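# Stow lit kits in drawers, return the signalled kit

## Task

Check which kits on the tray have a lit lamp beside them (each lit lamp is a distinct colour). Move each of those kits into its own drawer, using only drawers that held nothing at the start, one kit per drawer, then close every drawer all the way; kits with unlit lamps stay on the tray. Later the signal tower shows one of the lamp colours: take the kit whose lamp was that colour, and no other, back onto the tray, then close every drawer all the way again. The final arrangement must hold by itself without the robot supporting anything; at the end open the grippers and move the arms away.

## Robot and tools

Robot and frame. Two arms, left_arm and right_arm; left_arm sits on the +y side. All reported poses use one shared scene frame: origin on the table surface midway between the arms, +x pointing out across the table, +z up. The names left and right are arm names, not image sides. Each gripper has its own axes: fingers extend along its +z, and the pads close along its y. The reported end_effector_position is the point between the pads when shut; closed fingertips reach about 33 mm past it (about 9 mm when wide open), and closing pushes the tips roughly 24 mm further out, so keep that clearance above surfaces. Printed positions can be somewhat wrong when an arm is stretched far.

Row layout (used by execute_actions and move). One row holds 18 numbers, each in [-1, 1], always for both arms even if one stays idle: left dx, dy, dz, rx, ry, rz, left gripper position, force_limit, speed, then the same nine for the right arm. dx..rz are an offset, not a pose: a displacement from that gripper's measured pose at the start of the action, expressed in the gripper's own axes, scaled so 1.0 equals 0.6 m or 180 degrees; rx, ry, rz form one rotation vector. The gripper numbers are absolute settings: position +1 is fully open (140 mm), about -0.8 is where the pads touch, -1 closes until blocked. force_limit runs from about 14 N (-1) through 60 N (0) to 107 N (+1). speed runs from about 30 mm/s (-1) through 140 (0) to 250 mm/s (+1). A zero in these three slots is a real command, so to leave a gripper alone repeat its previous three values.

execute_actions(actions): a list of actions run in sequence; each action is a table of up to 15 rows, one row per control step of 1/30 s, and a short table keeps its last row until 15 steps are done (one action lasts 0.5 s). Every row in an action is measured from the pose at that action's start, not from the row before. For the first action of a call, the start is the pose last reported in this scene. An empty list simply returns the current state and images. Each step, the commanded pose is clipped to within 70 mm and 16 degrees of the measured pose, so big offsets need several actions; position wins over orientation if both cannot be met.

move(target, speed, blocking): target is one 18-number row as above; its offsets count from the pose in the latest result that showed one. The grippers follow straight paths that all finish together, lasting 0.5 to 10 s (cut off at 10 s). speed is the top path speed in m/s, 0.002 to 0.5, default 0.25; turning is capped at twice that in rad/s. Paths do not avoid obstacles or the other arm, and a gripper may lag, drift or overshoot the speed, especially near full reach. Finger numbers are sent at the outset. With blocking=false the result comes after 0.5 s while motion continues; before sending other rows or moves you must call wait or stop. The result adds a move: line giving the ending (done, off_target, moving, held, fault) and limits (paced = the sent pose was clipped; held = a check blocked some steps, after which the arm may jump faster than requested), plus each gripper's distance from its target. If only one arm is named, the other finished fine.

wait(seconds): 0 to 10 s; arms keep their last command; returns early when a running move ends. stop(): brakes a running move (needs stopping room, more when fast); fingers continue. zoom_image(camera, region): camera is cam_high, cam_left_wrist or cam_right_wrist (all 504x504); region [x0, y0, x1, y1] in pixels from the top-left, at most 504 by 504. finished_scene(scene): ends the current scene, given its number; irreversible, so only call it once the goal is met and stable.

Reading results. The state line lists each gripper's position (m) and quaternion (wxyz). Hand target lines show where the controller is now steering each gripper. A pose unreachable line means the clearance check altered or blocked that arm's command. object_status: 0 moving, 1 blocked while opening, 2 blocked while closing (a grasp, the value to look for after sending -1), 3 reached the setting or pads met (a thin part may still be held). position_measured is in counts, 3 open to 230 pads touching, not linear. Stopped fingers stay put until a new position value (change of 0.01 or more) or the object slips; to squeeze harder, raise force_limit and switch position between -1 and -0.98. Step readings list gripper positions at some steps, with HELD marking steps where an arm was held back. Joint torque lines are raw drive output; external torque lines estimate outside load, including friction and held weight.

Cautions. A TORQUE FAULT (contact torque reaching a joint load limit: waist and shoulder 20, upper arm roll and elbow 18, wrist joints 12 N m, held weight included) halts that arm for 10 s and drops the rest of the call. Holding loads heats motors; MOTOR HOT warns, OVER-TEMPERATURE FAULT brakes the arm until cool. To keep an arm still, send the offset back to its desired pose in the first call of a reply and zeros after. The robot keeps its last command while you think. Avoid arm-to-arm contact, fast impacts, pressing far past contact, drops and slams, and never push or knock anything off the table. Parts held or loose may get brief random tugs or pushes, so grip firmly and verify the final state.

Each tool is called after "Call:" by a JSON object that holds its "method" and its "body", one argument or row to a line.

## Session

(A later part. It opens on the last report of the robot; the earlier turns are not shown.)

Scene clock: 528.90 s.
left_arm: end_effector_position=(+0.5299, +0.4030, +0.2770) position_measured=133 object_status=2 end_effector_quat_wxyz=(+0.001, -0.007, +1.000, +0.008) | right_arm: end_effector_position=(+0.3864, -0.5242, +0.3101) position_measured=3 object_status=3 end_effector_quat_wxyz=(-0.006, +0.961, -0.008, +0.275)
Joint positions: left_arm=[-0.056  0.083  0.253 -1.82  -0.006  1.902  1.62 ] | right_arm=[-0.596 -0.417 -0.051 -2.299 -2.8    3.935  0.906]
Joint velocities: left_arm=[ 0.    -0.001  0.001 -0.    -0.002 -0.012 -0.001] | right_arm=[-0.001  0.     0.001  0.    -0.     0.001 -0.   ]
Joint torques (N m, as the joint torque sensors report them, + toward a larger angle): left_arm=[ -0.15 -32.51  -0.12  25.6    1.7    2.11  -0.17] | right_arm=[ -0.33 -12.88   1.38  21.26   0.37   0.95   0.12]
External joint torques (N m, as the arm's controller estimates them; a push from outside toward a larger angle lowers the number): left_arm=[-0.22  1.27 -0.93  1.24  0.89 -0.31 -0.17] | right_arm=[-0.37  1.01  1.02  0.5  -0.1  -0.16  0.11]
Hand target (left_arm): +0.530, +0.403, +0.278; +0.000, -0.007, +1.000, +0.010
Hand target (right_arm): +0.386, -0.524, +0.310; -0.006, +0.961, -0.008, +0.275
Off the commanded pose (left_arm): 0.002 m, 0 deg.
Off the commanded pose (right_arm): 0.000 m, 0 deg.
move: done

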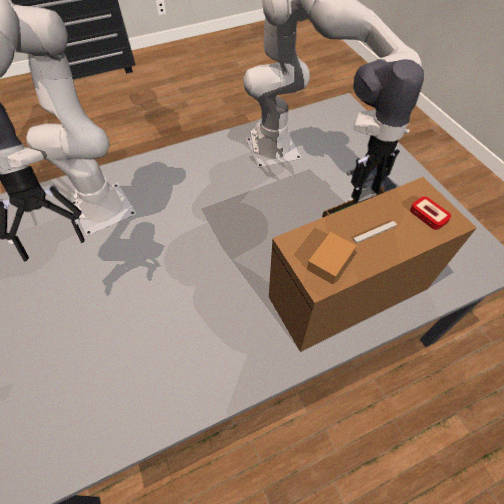

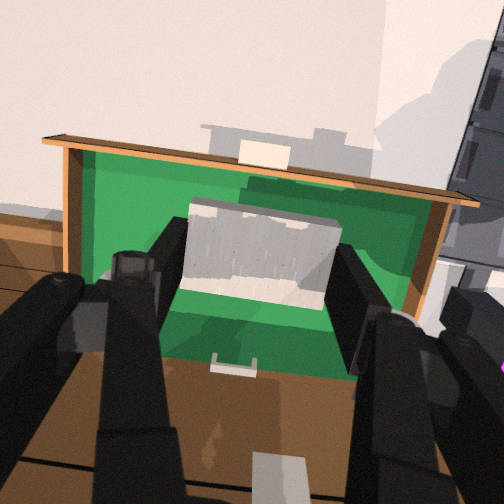

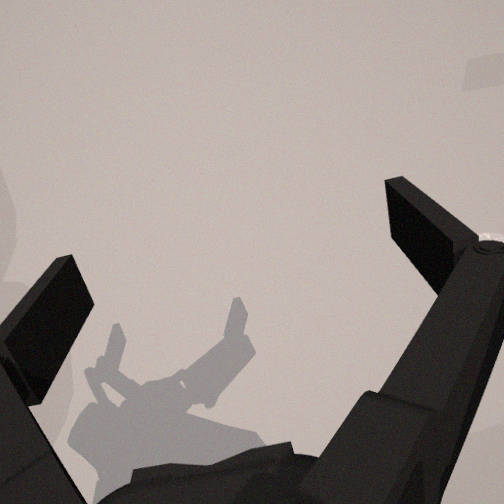

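Call:
{"method": "move", "body": {
  "target": [0.44,0.44,0,0,0,0,-1,0,-0.6,0,0,0,0,0,0,1,0,0]
}}

Call:
{"method": "move", "body": {
  "target": [0,0,0.33,0,0,0,-1,0,-0.6,0,0,0,0,0,0,1,0,0],
  "speed": 0.18
}}

Scene clock: 532.67 s.
left_arm: end_effector_position=(+0.2610, +0.6679, +0.2784) position_measured=133 object_status=2 end_effector_quat_wxyz=(-0.002, -0.017, +1.000, +0.010) | right_arm: end_effector_position=(+0.3864, -0.5242, +0.3101) position_measured=3 object_status=3 end_effector_quat_wxyz=(-0.006, +0.961, -0.008, +0.275)
Joint positions: left_arm=[ 0.167 -0.487  0.62  -2.315  0.311  1.901  2.03 ] | right_arm=[-0.596 -0.417 -0.051 -2.299 -2.8    3.935  0.906]
Joint velocities: left_arm=[ 0.    -0.    -0.001 -0.001  0.    -0.001  0.03 ] | right_arm=[-0.     0.     0.    -0.    -0.001 -0.     0.001]
Joint torques (N m, as the joint torque sensors report them, + toward a larger angle): left_arm=[ -0.1  -11.39  -8.28  22.16   1.66   2.08   0.28] | right_arm=[ -0.38 -13.     1.47  21.     0.35   0.96   0.1 ]
External joint torques (N m, as the arm's controller estimates them; a push from outside toward a larger angle lowers the number): left_arm=[-0.14 -1.39  0.06 -1.37  0.83 -0.36  0.28] | right_arm=[-0.42  1.01  1.12  0.18 -0.12 -0.15  0.08]
Hand target (left_arm): +0.260, +0.668, +0.278; -0.003, -0.010, +1.000, +0.010
Hand target (right_arm): +0.386, -0.524, +0.310; -0.006, +0.961, -0.008, +0.275
Off the commanded pose (left_arm): 0.005 m, 1 deg.
Off the commanded pose (right_arm): 0.000 m, 0 deg.
move: off_target (left_arm)

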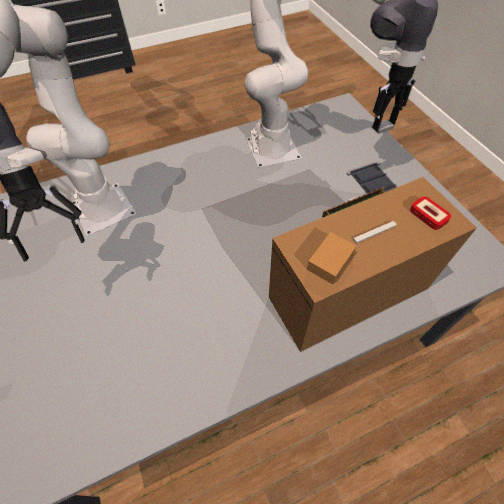

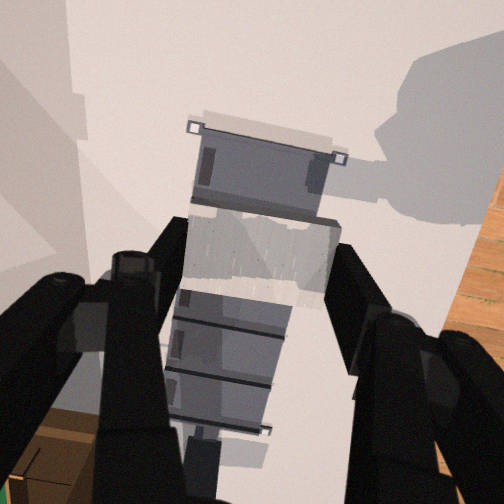

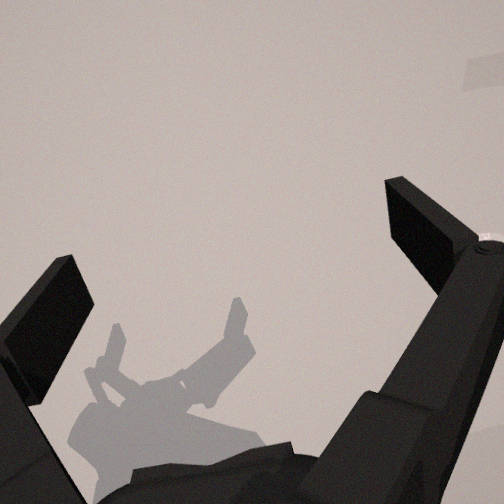

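Scene clock: 534.53 s.
left_arm: end_effector_position=(+0.2628, +0.6648, +0.0775) position_measured=133 object_status=2 end_effector_quat_wxyz=(-0.004, -0.016, +1.000, +0.005) | right_arm: end_effector_position=(+0.3864, -0.5242, +0.3101) position_measured=3 object_status=3 end_effector_quat_wxyz=(-0.006, +0.961, -0.008, +0.275)
Joint positions: left_arm=[ 0.046 -0.14   0.852 -2.594  0.197  2.492  2.139] | right_arm=[-0.596 -0.417 -0.051 -2.299 -2.8    3.935  0.906]
Joint velocities: left_arm=[-0.008  0.001  0.008  0.001 -0.007  0.011  0.031] | right_arm=[-0.     0.    -0.001  0.001  0.001  0.     0.001]
Joint torques (N m, as the joint torque sensors report them, + toward a larger angle): left_arm=[ -1.39 -13.05  -3.05  21.5   -0.6    2.77   0.28] | right_arm=[ -0.77 -12.9    1.41  21.09   0.34   0.95   0.11]
External joint torques (N m, as the arm's controller estimates them; a push from outside toward a larger angle lowers the number): left_arm=[-1.37  1.01 -0.21  1.76 -1.11  0.36  0.28] | right_arm=[-0.75  0.99  1.12  0.34 -0.12 -0.15  0.1 ]
Hand target (left_arm): +0.266, +0.666, +0.079; -0.001, -0.012, +1.000, +0.006
Hand target (right_arm): +0.386, -0.524, +0.310; -0.006, +0.961, -0.008, +0.275
Off the commanded pose (left_arm): 0.008 m, 1 deg.
Off the commanded pose (right_arm): 0.000 m, 0 deg.
move: off_target (left_arm)

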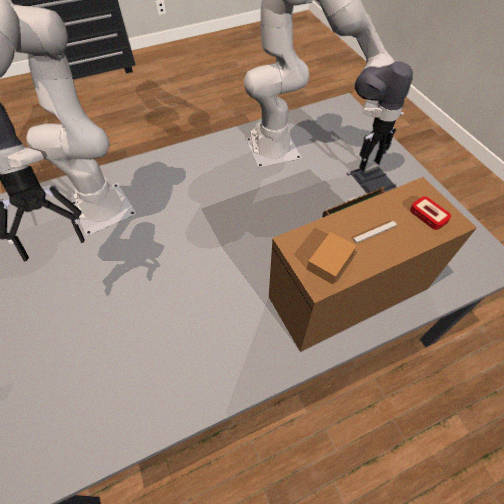

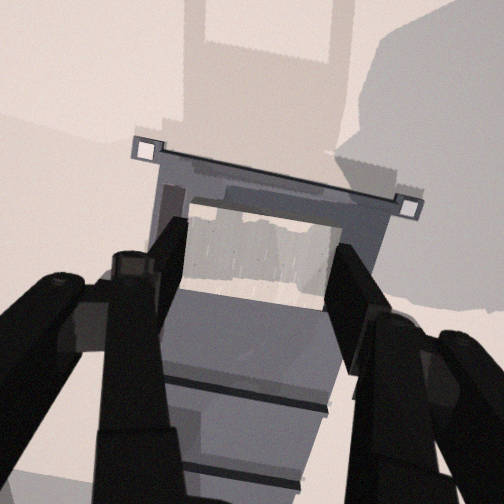

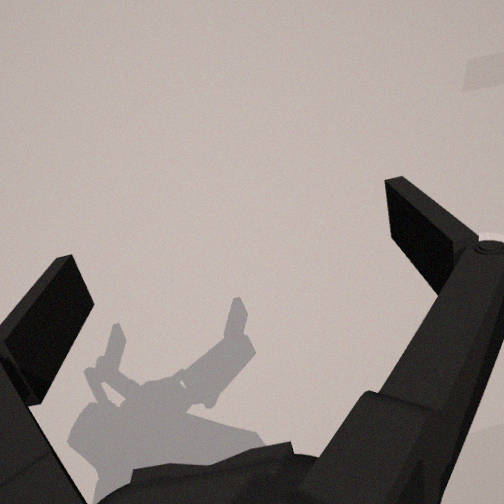

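Call:
{"method": "move", "body": {
  "target": [-0.016,0,0.04,0,0,0.008,-1,0,-0.6,0,0,0,0,0,0,1,0,0],
  "speed": 0.05
}}

Call:
{"method": "move", "body": {
  "target": [0,0,0.024,0,0,0,-1,0,-0.6,0,0,0,0,0,0,1,0,0],
  "speed": 0.02
}}

Scene clock: 536.40 s.
left_arm: end_effector_position=(+0.2706, +0.6621, +0.0520) position_measured=133 object_status=2 end_effector_quat_wxyz=(-0.007, -0.010, +1.000, +0.002) | right_arm: end_effector_position=(+0.3864, -0.5242, +0.3101) position_measured=3 object_status=3 end_effector_quat_wxyz=(-0.006, +0.961, -0.008, +0.275)
Joint positions: left_arm=[-0.    -0.024  0.868 -2.588  0.057  2.564  2.237] | right_arm=[-0.596 -0.417 -0.051 -2.299 -2.8    3.935  0.906]
Joint velocities: left_arm=[-0.001  0.004 -0.001  0.001 -0.02   0.008  0.049] | right_arm=[ 0.     0.001  0.     0.001  0.001  0.    -0.002]
Joint torques (N m, as the joint torque sensors report them, + toward a larger angle): left_arm=[ -0.84 -14.92  -0.93  19.54  -0.74   2.81   0.32] | right_arm=[ -0.41 -13.03   1.29  21.11   0.35   0.96   0.08]
External joint torques (N m, as the arm's controller estimates them; a push from outside toward a larger angle lowers the number): left_arm=[-0.85  0.98 -0.43  0.81 -1.2   0.43  0.32] | right_arm=[-0.44  0.83  0.95  0.37 -0.11 -0.15  0.07]
Hand target (left_arm): +0.273, +0.664, +0.053; -0.004, -0.003, +1.000, +0.003
Hand target (right_arm): +0.386, -0.524, +0.310; -0.006, +0.961, -0.008, +0.275
Off the commanded pose (left_arm): 0.004 m, 1 deg.
Off the commanded pose (right_arm): 0.000 m, 0 deg.
move: off_target (left_arm)

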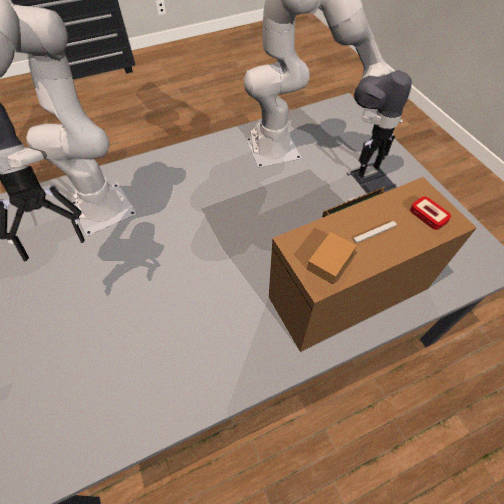

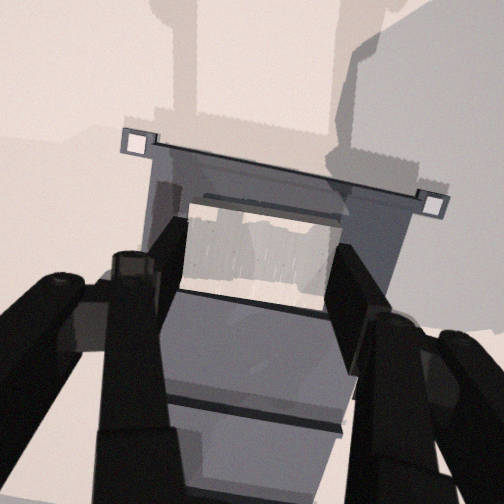

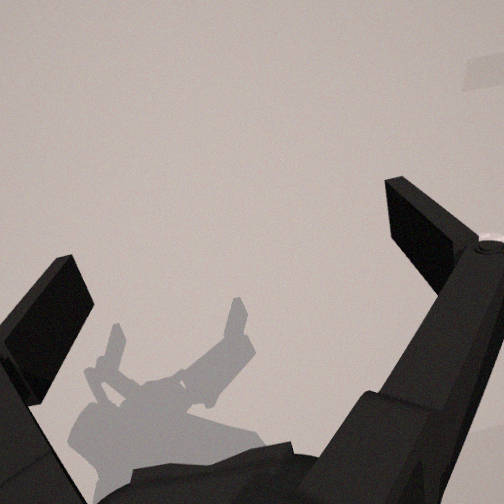

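Scene clock: 537.40 s.
left_arm: end_effector_position=(+0.2743, +0.6659, +0.0433) position_measured=133 object_status=2 end_effector_quat_wxyz=(-0.001, -0.018, +1.000, +0.003) | right_arm: end_effector_position=(+0.3864, -0.5242, +0.3101) position_measured=3 object_status=3 end_effector_quat_wxyz=(-0.006, +0.961, -0.008, +0.275)
Joint positions: left_arm=[-0.002  0.022  0.866 -2.585 -0.021  2.601  2.282] | right_arm=[-0.596 -0.417 -0.051 -2.299 -2.8    3.935  0.906]
Joint velocities: left_arm=[-0.     0.003 -0.     0.    -0.015  0.01   0.033] | right_arm=[-0.002 -0.001 -0.002 -0.     0.001  0.     0.   ]
Joint torques (N m, as the joint torque sensors report them, + toward a larger angle): left_arm=[-2.03 -7.97 -1.93 13.62 -0.99  2.68  0.39] | right_arm=[ -0.47 -12.82   1.46  20.96   0.38   0.94   0.12]
External joint torques (N m, as the arm's controller estimates them; a push from outside toward a larger angle lowers the number): left_arm=[-2.11  8.85 -2.44 -4.72 -1.43  0.26  0.38] | right_arm=[-0.37  1.14  1.28  0.17 -0.07 -0.17  0.11]
Hand target (left_arm): +0.271, +0.661, +0.037; -0.007, -0.009, +1.000, +0.001
Hand target (right_arm): +0.386, -0.524, +0.310; -0.006, +0.961, -0.008, +0.275
Off the commanded pose (left_arm): 0.008 m, 1 deg.
Off the commanded pose (right_arm): 0.000 m, 0 deg.
move: off_target (left_arm)

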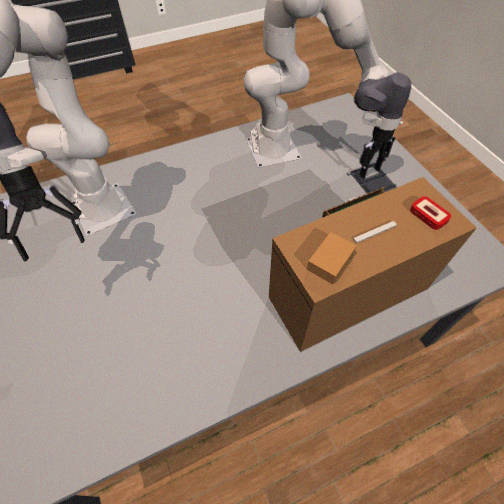

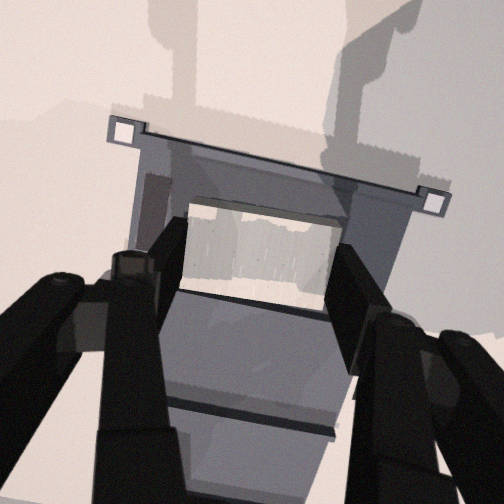

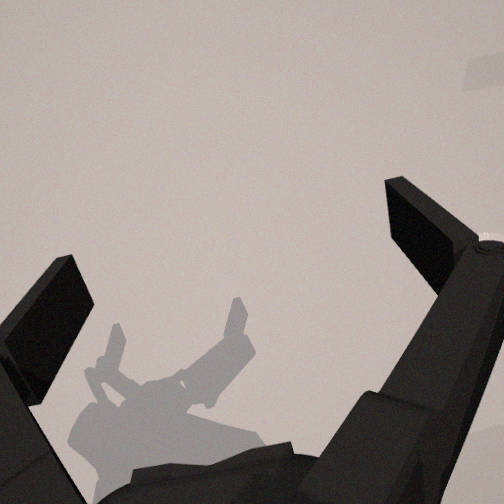

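Call:
{"method": "move", "body": {
  "target": [0.012,0,-0.012,0,0,0.005,-1,0,-0.6,0,0,0,0,0,0,1,0,0],
  "speed": 0.03
}}

Call:
{"method": "move", "body": {
  "target": [0,0,0.014,0,0,0,-1,0,-0.6,0,0,0,0,0,0,1,0,0],
  "speed": 0.015
}}

Scene clock: 539.50 s.
left_arm: end_effector_position=(+0.2692, +0.6664, +0.0511) position_measured=133 object_status=2 end_effector_quat_wxyz=(+0.001, -0.006, +1.000, +0.004) | right_arm: end_effector_position=(+0.3864, -0.5242, +0.3101) position_measured=3 object_status=3 end_effector_quat_wxyz=(-0.006, +0.961, -0.008, +0.275)
Joint positions: left_arm=[ 0.009 -0.027  0.872 -2.598  0.049  2.587  2.265] | right_arm=[-0.596 -0.417 -0.051 -2.299 -2.8    3.935  0.906]
Joint velocities: left_arm=[-0.    -0.003  0.001 -0.003  0.02  -0.008 -0.024] | right_arm=[-0.001  0.    -0.    -0.     0.001 -0.002  0.001]
Joint torques (N m, as the joint torque sensors report them, + toward a larger angle): left_arm=[  1.44 -16.33  -0.23  17.37   1.41   1.91  -0.05] | right_arm=[ -0.58 -12.91   1.47  20.98   0.37   0.93   0.15]
External joint torques (N m, as the arm's controller estimates them; a push from outside toward a larger angle lowers the number): left_arm=[ 1.5  -0.68  0.39 -1.32  0.96 -0.52 -0.05] | right_arm=[-0.55  0.94  1.19  0.24 -0.09 -0.17  0.13]
Hand target (left_arm): +0.267, +0.666, +0.051; -0.001, -0.010, +1.000, +0.004
Hand target (right_arm): +0.386, -0.524, +0.310; -0.006, +0.961, -0.008, +0.275
Off the commanded pose (left_arm): 0.002 m, 1 deg.
Off the commanded pose (right_arm): 0.000 m, 0 deg.
move: done

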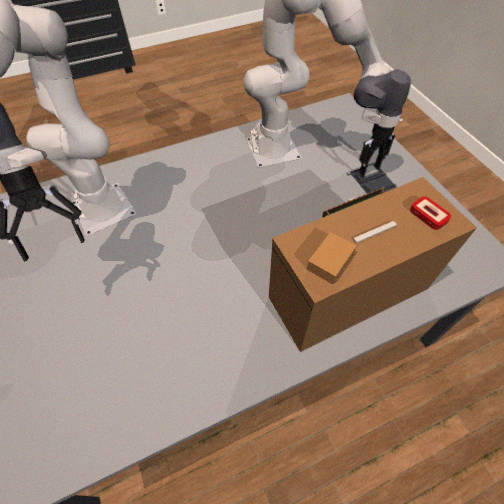

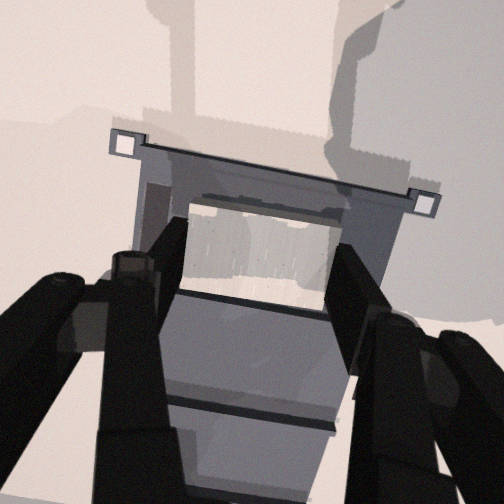

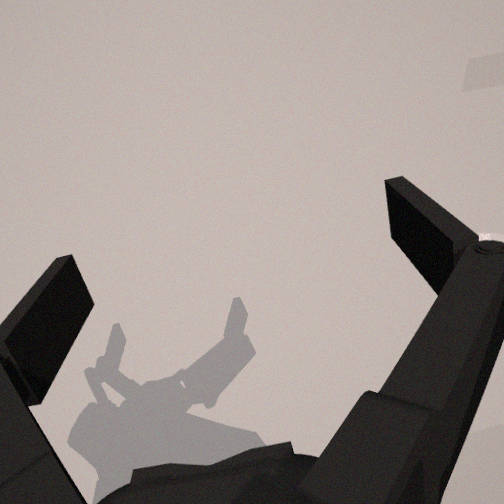

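Scene clock: 540.27 s.
left_arm: end_effector_position=(+0.2683, +0.6674, +0.0436) position_measured=133 object_status=2 end_effector_quat_wxyz=(+0.000, -0.012, +1.000, +0.004) | right_arm: end_effector_position=(+0.3864, -0.5242, +0.3101) position_measured=3 object_status=3 end_effector_quat_wxyz=(-0.006, +0.961, -0.008, +0.275)
Joint positions: left_arm=[ 0.007  0.005  0.872 -2.599  0.003  2.607  2.289] | right_arm=[-0.596 -0.417 -0.051 -2.299 -2.8    3.935  0.906]
Joint velocities: left_arm=[ 0.001  0.003 -0.001  0.    -0.021  0.01   0.028] | right_arm=[-0.001  0.001 -0.     0.001 -0.    -0.    -0.002]
Joint torques (N m, as the joint torque sensors report them, + toward a larger angle): left_arm=[ -1.57 -13.94  -2.14  16.67  -0.72   2.74   0.18] | right_arm=[ -0.42 -12.92   1.47  21.11   0.35   0.97   0.11]
External joint torques (N m, as the arm's controller estimates them; a push from outside toward a larger angle lowers the number): left_arm=[-1.56  2.33 -2.22 -1.64 -1.17  0.32  0.19] | right_arm=[-0.38  1.01  1.21  0.33 -0.11 -0.14  0.1 ]
Hand target (left_arm): +0.270, +0.666, +0.043; +0.001, -0.006, +1.000, +0.004
Hand target (right_arm): +0.386, -0.524, +0.310; -0.006, +0.961, -0.008, +0.275
Off the commanded pose (left_arm): 0.002 m, 1 deg.
Off the commanded pose (right_arm): 0.000 m, 0 deg.
move: done

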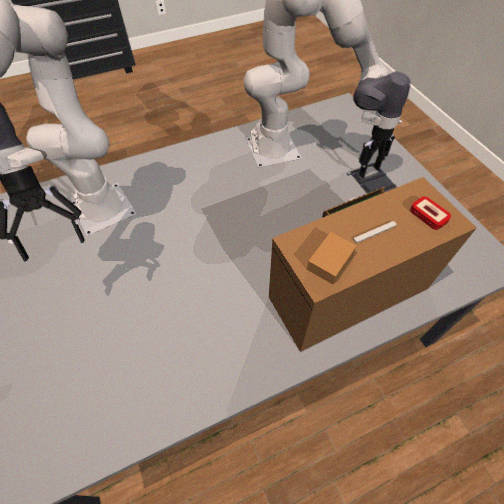

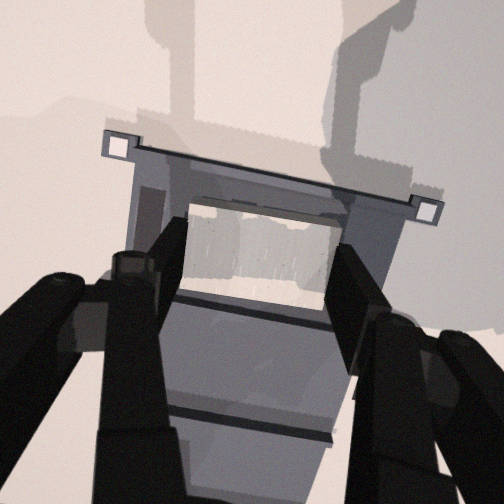

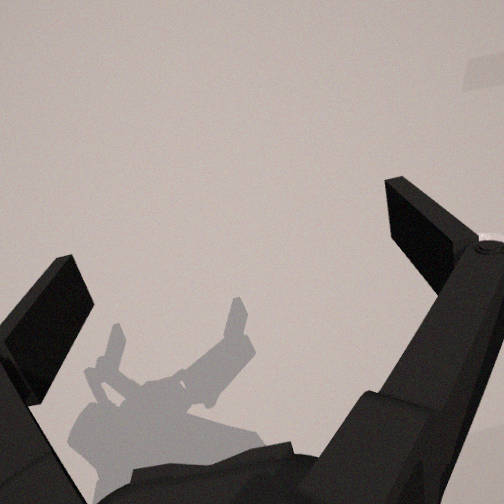

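Seated. Down a bit, release, return to drawer.

Call:
{"method": "move", "body": {
  "target": [0,0,0.004,0,0,0,-1,0,-0.6,0,0,0,0,0,0,1,0,0],
  "speed": 0.015
}}

Call:
{"method": "execute_actions", "body": {
  "actions": [
    [[0,0,0,0,0,0,0.22,0,0,0,0,0,0,0,0,1,0,0]]
  ]
}}

Call:
{"method": "move", "body": {
  "target": [0,0,-0.2,0,0,0,0.22,0,0,0,0,0,0,0,0,1,0,0],
  "speed": 0.2
}}

Call:
{"method": "move", "body": {
  "target": [-0.29,-0.45,-0.09,0,-0.153,0,0,0,0,0,0,0,0,0,0,1,0,0]
}}

Scene clock: 543.53 s.
left_arm: end_effector_position=(+0.2694, +0.6682, +0.0435) position_measured=133 object_status=2 end_effector_quat_wxyz=(+0.002, -0.012, +1.000, +0.004) | right_arm: end_effector_position=(+0.3864, -0.5242, +0.3101) position_measured=3 object_status=3 end_effector_quat_wxyz=(-0.006, +0.961, -0.008, +0.275)
Joint positions: left_arm=[ 0.007  0.008  0.872 -2.598 -0.007  2.611  2.297] | right_arm=[-0.596 -0.417 -0.051 -2.299 -2.8    3.935  0.906]
Joint velocities: left_arm=[-0.     0.002 -0.     0.    -0.005  0.002 -0.002] | right_arm=[-0.     0.    -0.001 -0.001 -0.    -0.    -0.   ]
Joint torques (N m, as the joint torque sensors report them, + toward a larger angle): left_arm=[  0.23 -12.25  -1.61  16.86  -0.74   2.84   0.23] | right_arm=[ -0.41 -12.97   1.31  21.12   0.36   0.98   0.13]
External joint torques (N m, as the arm's controller estimates them; a push from outside toward a larger angle lowers the number): left_arm=[ 0.26  3.98 -1.74 -1.39 -1.18  0.42  0.23] | right_arm=[-0.39  0.88  1.04  0.4  -0.1  -0.13  0.12]
Hand target (left_arm): +0.268, +0.667, +0.041; +0.000, -0.011, +1.000, +0.004
Hand target (right_arm): +0.386, -0.524, +0.310; -0.006, +0.961, -0.008, +0.275
Off the commanded pose (left_arm): 0.003 m, 0 deg.
Off the commanded pose (right_arm): 0.000 m, 0 deg.
move: done

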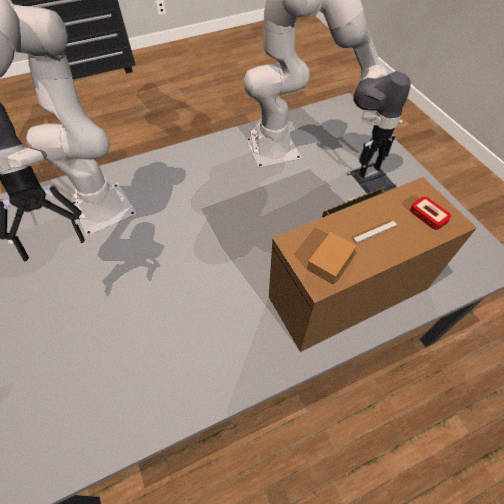

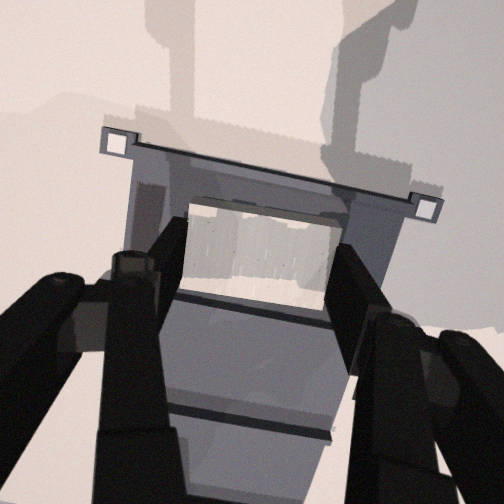

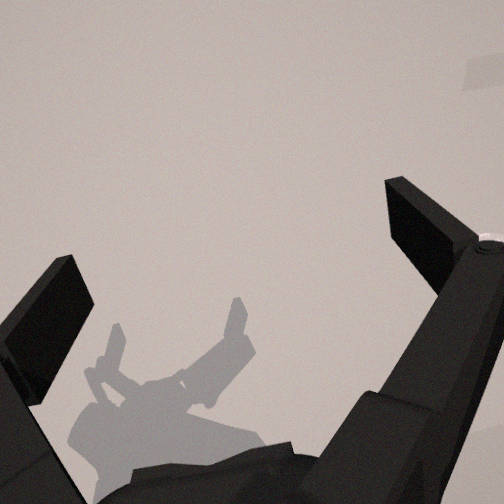

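Scene clock: 544.03 s.
left_arm: end_effector_position=(+0.2695, +0.6683, +0.0436) position_measured=101 object_status=3 end_effector_quat_wxyz=(+0.002, -0.012, +1.000, +0.004) | right_arm: end_effector_position=(+0.3864, -0.5242, +0.3101) position_measured=3 object_status=3 end_effector_quat_wxyz=(-0.006, +0.961, -0.008, +0.275)
Joint positions: left_arm=[ 0.007  0.008  0.872 -2.597 -0.007  2.611  2.297] | right_arm=[-0.596 -0.417 -0.051 -2.299 -2.8    3.935  0.906]
Joint velocities: left_arm=[ 0.001 -0.     0.     0.    -0.001  0.001  0.   ] | right_arm=[-0.001  0.    -0.     0.001  0.    -0.001  0.002]
Joint torques (N m, as the joint torque sensors report them, + toward a larger angle): left_arm=[ -0.31 -14.6   -0.38  18.23   0.33   2.39   0.11] | right_arm=[ -0.39 -12.86   1.52  20.86   0.37   0.97   0.14]
External joint torques (N m, as the arm's controller estimates them; a push from outside toward a larger angle lowers the number): left_arm=[-0.32  1.67 -0.56 -0.08 -0.11 -0.04  0.11] | right_arm=[-0.38  1.04  1.22  0.08 -0.09 -0.14  0.12]
Hand target (left_arm): +0.269, +0.668, +0.043; +0.002, -0.012, +1.000, +0.004
Hand target (right_arm): +0.386, -0.524, +0.310; -0.006, +0.961, -0.008, +0.275
Off the commanded pose (left_arm): 0.000 m, 0 deg.
Off the commanded pose (right_arm): 0.000 m, 0 deg.
Step readings (end_effector_position):
0: left_arm (+0.2694, +0.6682, +0.0435) | right_arm (+0.3864, -0.5242, +0.3101)
1: left_arm (+0.2695, +0.6683, +0.0436) | right_arm (+0.3864, -0.5242, +0.3101)
2: left_arm (+0.2695, +0.6683, +0.0436) | right_arm (+0.3864, -0.5242, +0.3101)
4: left_arm (+0.2695, +0.6683, +0.0436) | right_arm (+0.3864, -0.5242, +0.3101)
8: left_arm (+0.2695, +0.6683, +0.0436) | right_arm (+0.3864, -0.5242, +0.3101)
15: end_effector_position above

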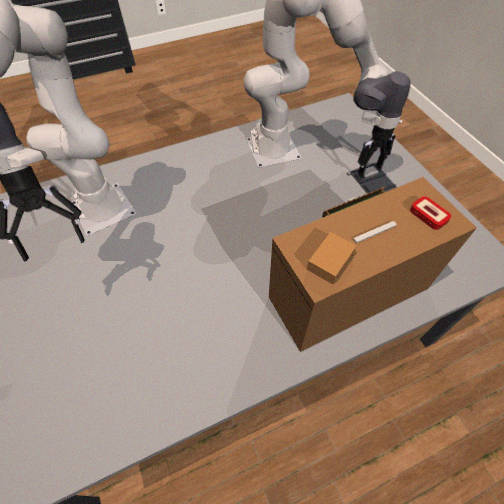

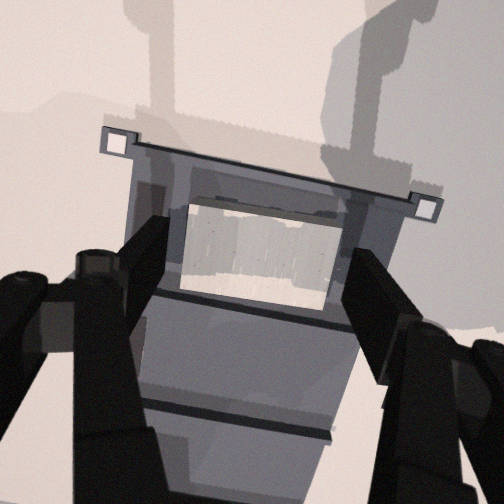

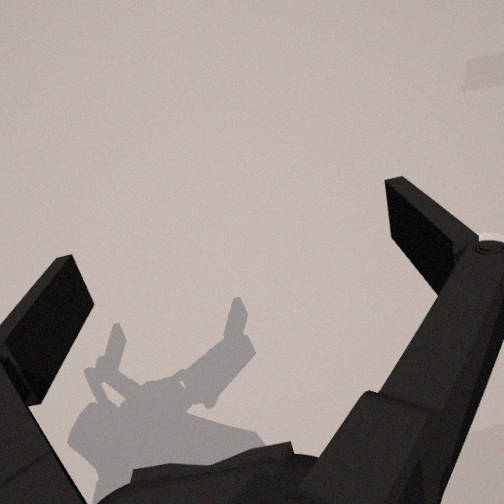

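Scene clock: 545.37 s.
left_arm: end_effector_position=(+0.2667, +0.6713, +0.1652) position_measured=101 object_status=3 end_effector_quat_wxyz=(+0.003, -0.011, +1.000, +0.009) | right_arm: end_effector_position=(+0.3864, -0.5242, +0.3101) position_measured=3 object_status=3 end_effector_quat_wxyz=(-0.006, +0.961, -0.008, +0.275)
Joint positions: left_arm=[ 0.165 -0.338  0.708 -2.501  0.29   2.235  2.082] | right_arm=[-0.596 -0.417 -0.051 -2.299 -2.8    3.935  0.906]
Joint velocities: left_arm=[ 0.006 -0.    -0.005  0.    -0.    -0.011 -0.023] | right_arm=[ 0.     0.    -0.     0.001 -0.     0.    -0.   ]
Joint torques (N m, as the joint torque sensors report them, + toward a larger angle): left_arm=[  1.68 -13.33  -7.61  21.81   0.89   1.84  -0.1 ] | right_arm=[ -0.32 -13.     1.3   20.88   0.35   0.94   0.1 ]
External joint torques (N m, as the arm's controller estimates them; a push from outside toward a larger angle lowers the number): left_arm=[ 1.65 -0.61 -1.59 -0.47  0.21 -0.61 -0.1 ] | right_arm=[-0.3   0.87  1.01  0.13 -0.1  -0.17  0.09]
Hand target (left_arm): +0.265, +0.671, +0.165; +0.001, -0.016, +1.000, +0.008
Hand target (right_arm): +0.386, -0.524, +0.310; -0.006, +0.961, -0.008, +0.275
Off the commanded pose (left_arm): 0.005 m, 1 deg.
Off the commanded pose (right_arm): 0.000 m, 0 deg.
move: off_target (left_arm)

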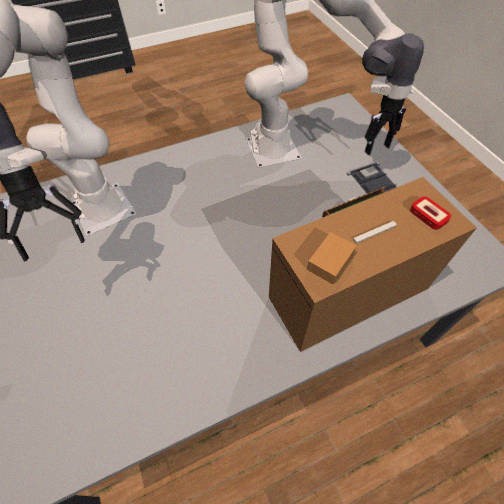

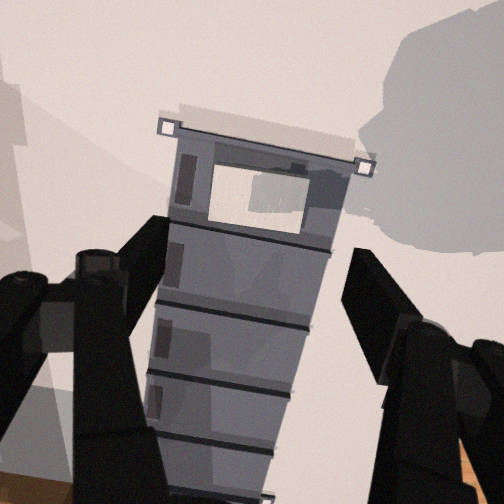

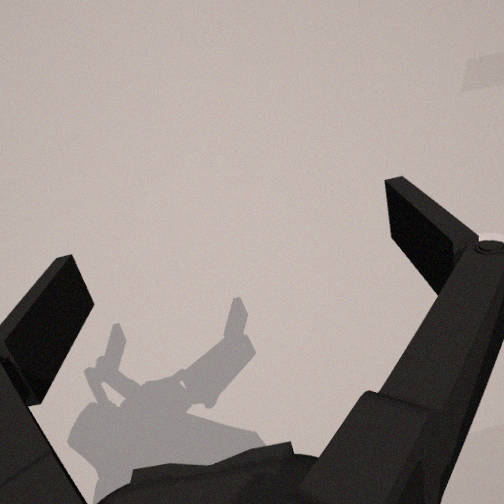

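Scene clock: 547.60 s.
left_arm: end_effector_position=(+0.4490, +0.3992, +0.2225) position_measured=129 object_status=3 end_effector_quat_wxyz=(+0.245, +0.001, +0.969, +0.010) | right_arm: end_effector_position=(+0.3864, -0.5242, +0.3101) position_measured=3 object_status=3 end_effector_quat_wxyz=(-0.006, +0.961, -0.008, +0.275)
Joint positions: left_arm=[ 0.099 -0.462  0.116 -2.752  0.093  2.787  1.576] | right_arm=[-0.596 -0.417 -0.051 -2.299 -2.8    3.935  0.906]
Joint velocities: left_arm=[ 0.003 -0.001 -0.003 -0.001 -0.003  0.008 -0.028] | right_arm=[-0.    -0.001  0.001 -0.001  0.     0.001  0.001]
Joint torques (N m, as the joint torque sensors report them, + toward a larger angle): left_arm=[  2.59 -13.28  -4.09  21.02  -0.65   3.68  -0.12] | right_arm=[ -0.53 -12.88   1.1   21.06   0.4    0.96   0.12]
External joint torques (N m, as the arm's controller estimates them; a push from outside toward a larger angle lowers the number): left_arm=[ 2.54  1.27 -2.58 -2.1  -1.23  0.38 -0.11] | right_arm=[-0.5   0.99  0.83  0.35 -0.05 -0.15  0.11]
Hand target (left_arm): +0.449, +0.400, +0.221; +0.245, -0.007, +0.969, +0.008
Hand target (right_arm): +0.386, -0.524, +0.310; -0.006, +0.961, -0.008, +0.275
Off the commanded pose (left_arm): 0.009 m, 1 deg.
Off the commanded pose (right_arm): 0.000 m, 0 deg.
move: off_target (left_arm)

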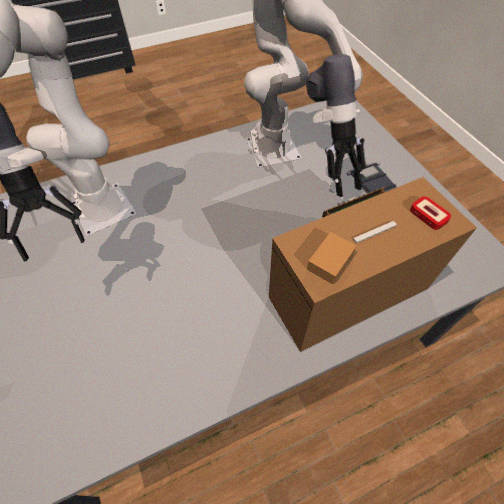

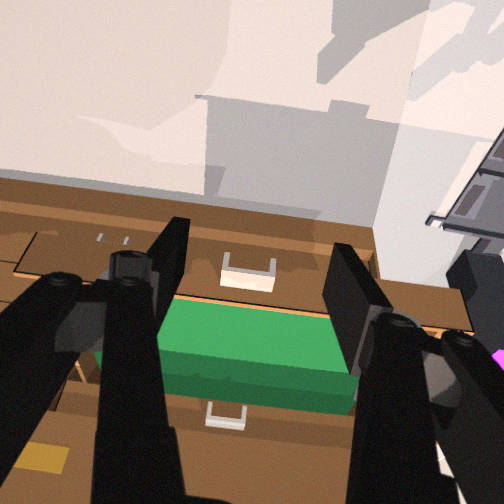

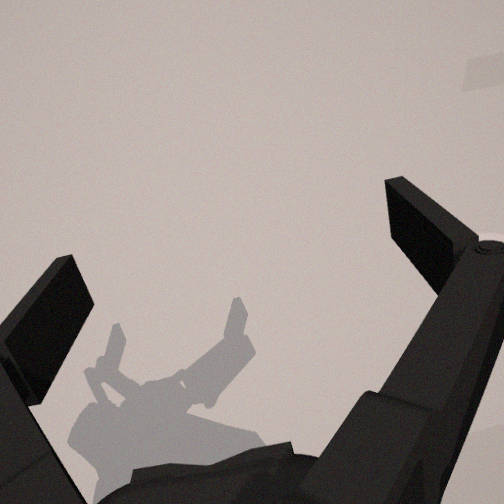

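Call:
{"method": "move", "body": {
  "target": [0.014,0,0.027,0,0,0,0,0,0,0,0,0,0,0,0,1,0,0],
  "speed": 0.08
}}

Call:
{"method": "move", "body": {
  "target": [-0.222,0,0.12,0,0,0,0,0,0,0,0,0,0,0,0,1,0,0],
  "speed": 0.06
}}

Call:
{"method": "move", "body": {
  "target": [-0.012,0,0.007,0,0,0,0,0,0,0,0,0,0,0,0,1,0,0],
  "speed": 0.02
}}

Scene clock: 554.37 s.
left_arm: end_effector_position=(+0.4496, +0.3996, +0.2053) position_measured=129 object_status=3 end_effector_quat_wxyz=(+0.245, -0.001, +0.970, +0.010) | right_arm: end_effector_position=(+0.3864, -0.5242, +0.3101) position_measured=3 object_status=3 end_effector_quat_wxyz=(-0.006, +0.961, -0.008, +0.275)
Joint positions: left_arm=[ 0.099 -0.423  0.119 -2.771  0.093  2.844  1.572] | right_arm=[-0.596 -0.417 -0.051 -2.299 -2.8    3.935  0.906]
Joint velocities: left_arm=[-0.     0.001 -0.001  0.     0.001  0.01   0.002] | right_arm=[-0.002  0.     0.    -0.    -0.     0.001  0.   ]
Joint torques (N m, as the joint torque sensors report them, + toward a larger angle): left_arm=[ -0.95 -13.52  -1.35  21.19   0.7    3.66   0.26] | right_arm=[ -0.58 -13.22   1.32  21.07   0.35   0.97   0.13]
External joint torques (N m, as the arm's controller estimates them; a push from outside toward a larger angle lowers the number): left_arm=[-0.93  1.68  0.14 -1.29  0.14  0.38  0.27] | right_arm=[-0.53  0.65  1.07  0.33 -0.1  -0.14  0.11]
Hand target (left_arm): +0.450, +0.399, +0.204; +0.245, +0.002, +0.969, +0.010
Hand target (right_arm): +0.386, -0.524, +0.310; -0.006, +0.961, -0.008, +0.275
Off the commanded pose (left_arm): 0.001 m, 0 deg.
Off the commanded pose (right_arm): 0.000 m, 0 deg.
move: done

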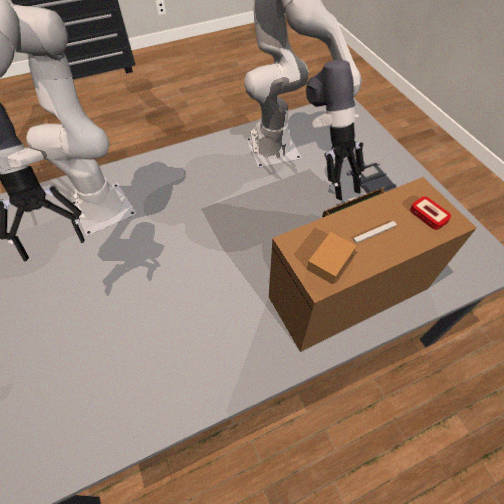

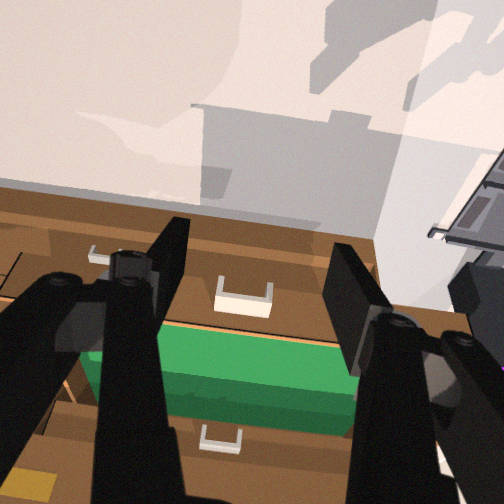

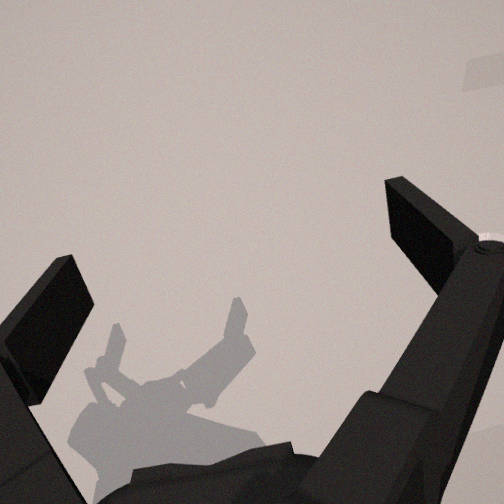

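Scene clock: 557.20 s.
left_arm: end_effector_position=(+0.5990, +0.4013, +0.2028) position_measured=129 object_status=3 end_effector_quat_wxyz=(+0.243, -0.006, +0.970, +0.007) | right_arm: end_effector_position=(+0.3864, -0.5242, +0.3101) position_measured=3 object_status=3 end_effector_quat_wxyz=(-0.006, +0.961, -0.008, +0.275)
Joint positions: left_arm=[ 0.025  0.03   0.16  -2.3   -0.036  2.82   1.64 ] | right_arm=[-0.596 -0.417 -0.051 -2.299 -2.8    3.935  0.906]
Joint velocities: left_arm=[-0.     0.003 -0.     0.007 -0.009 -0.007  0.018] | right_arm=[-0.001 -0.     0.     0.    -0.    -0.     0.   ]
Joint torques (N m, as the joint torque sensors report them, + toward a larger angle): left_arm=[ -1.39 -29.23  -2.02  24.66  -0.3    3.31   0.31] | right_arm=[ -0.32 -12.78   1.43  20.83   0.34   0.95   0.1 ]
External joint torques (N m, as the arm's controller estimates them; a push from outside toward a larger angle lowers the number): left_arm=[-1.32  1.74 -2.12  2.02 -0.94  0.03  0.32] | right_arm=[-0.28  1.09  1.17  0.09 -0.11 -0.16  0.09]
Hand target (left_arm): +0.601, +0.399, +0.205; +0.245, -0.001, +0.970, +0.007
Hand target (right_arm): +0.386, -0.524, +0.310; -0.006, +0.961, -0.008, +0.275
Off the commanded pose (left_arm): 0.003 m, 1 deg.
Off the commanded pose (right_arm): 0.000 m, 0 deg.
move: done

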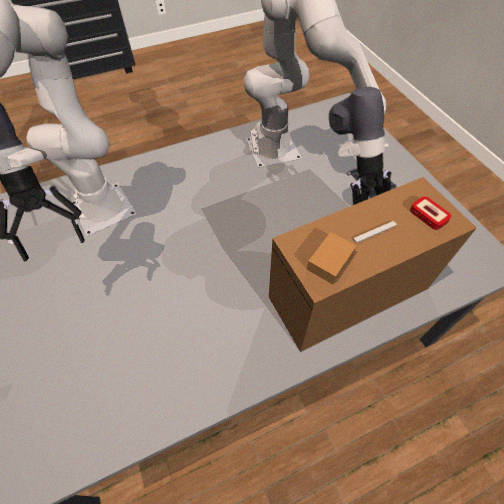

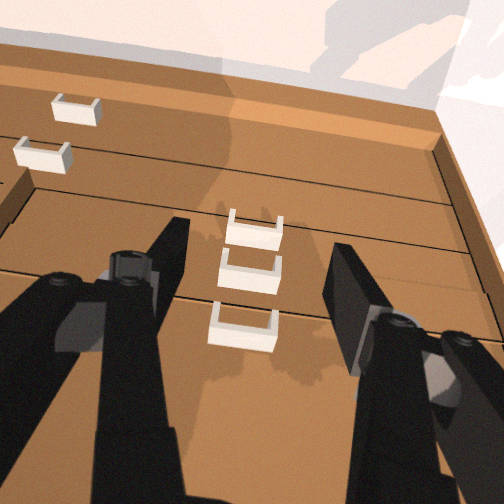

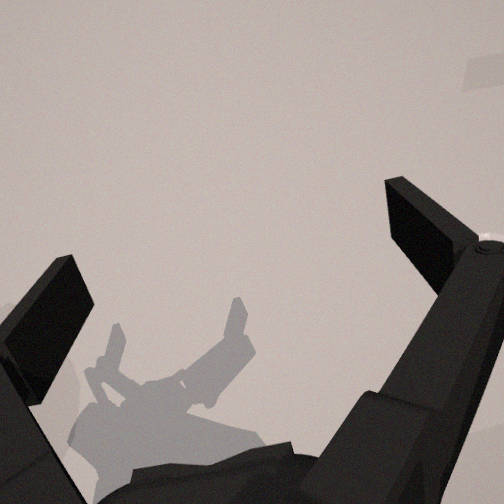

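Scene clock: 557.90 s.
left_arm: end_effector_position=(+0.6031, +0.4015, +0.2026) position_measured=129 object_status=3 end_effector_quat_wxyz=(+0.240, -0.008, +0.971, +0.007) | right_arm: end_effector_position=(+0.3864, -0.5242, +0.3101) position_measured=3 object_status=3 end_effector_quat_wxyz=(-0.006, +0.961, -0.008, +0.275)
Joint positions: left_arm=[ 0.025  0.044  0.161 -2.278 -0.041  2.805  1.64 ] | right_arm=[-0.596 -0.417 -0.051 -2.299 -2.8    3.935  0.906]
Joint velocities: left_arm=[-0.002  0.002  0.     0.005 -0.003 -0.01   0.002] | right_arm=[-0.     0.001  0.001  0.001  0.001  0.     0.   ]
Joint torques (N m, as the joint torque sensors report them, + toward a larger angle): left_arm=[ -0.28 -24.27  -1.33  25.54  -0.4    4.85   0.42] | right_arm=[ -0.4  -12.72   1.29  21.07   0.36   0.95   0.1 ]
External joint torques (N m, as the arm's controller estimates them; a push from outside toward a larger angle lowers the number): left_arm=[-0.17  7.1  -1.49  2.88 -1.05  1.6   0.44] | right_arm=[-0.41  1.13  0.97  0.33 -0.1  -0.15  0.09]
Hand target (left_arm): +0.607, +0.401, +0.202; +0.243, -0.006, +0.970, +0.007
Hand target (right_arm): +0.386, -0.524, +0.310; -0.006, +0.961, -0.008, +0.275
Off the commanded pose (left_arm): 0.004 m, 0 deg.
Off the commanded pose (right_arm): 0.000 m, 0 deg.
move: off_target (left_arm)

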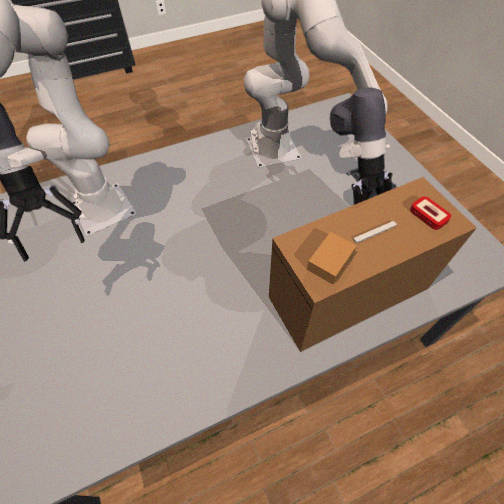

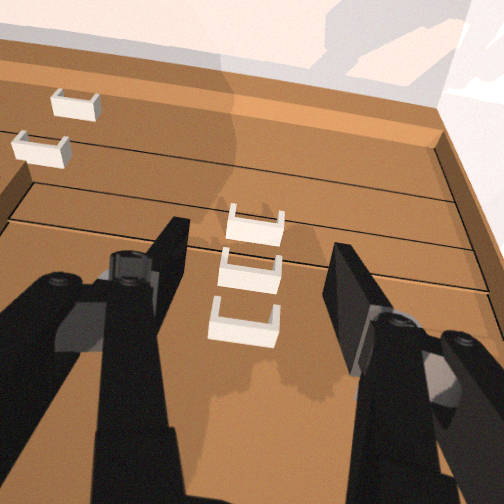

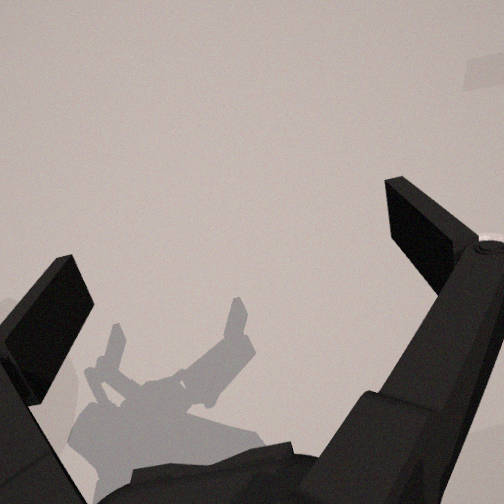

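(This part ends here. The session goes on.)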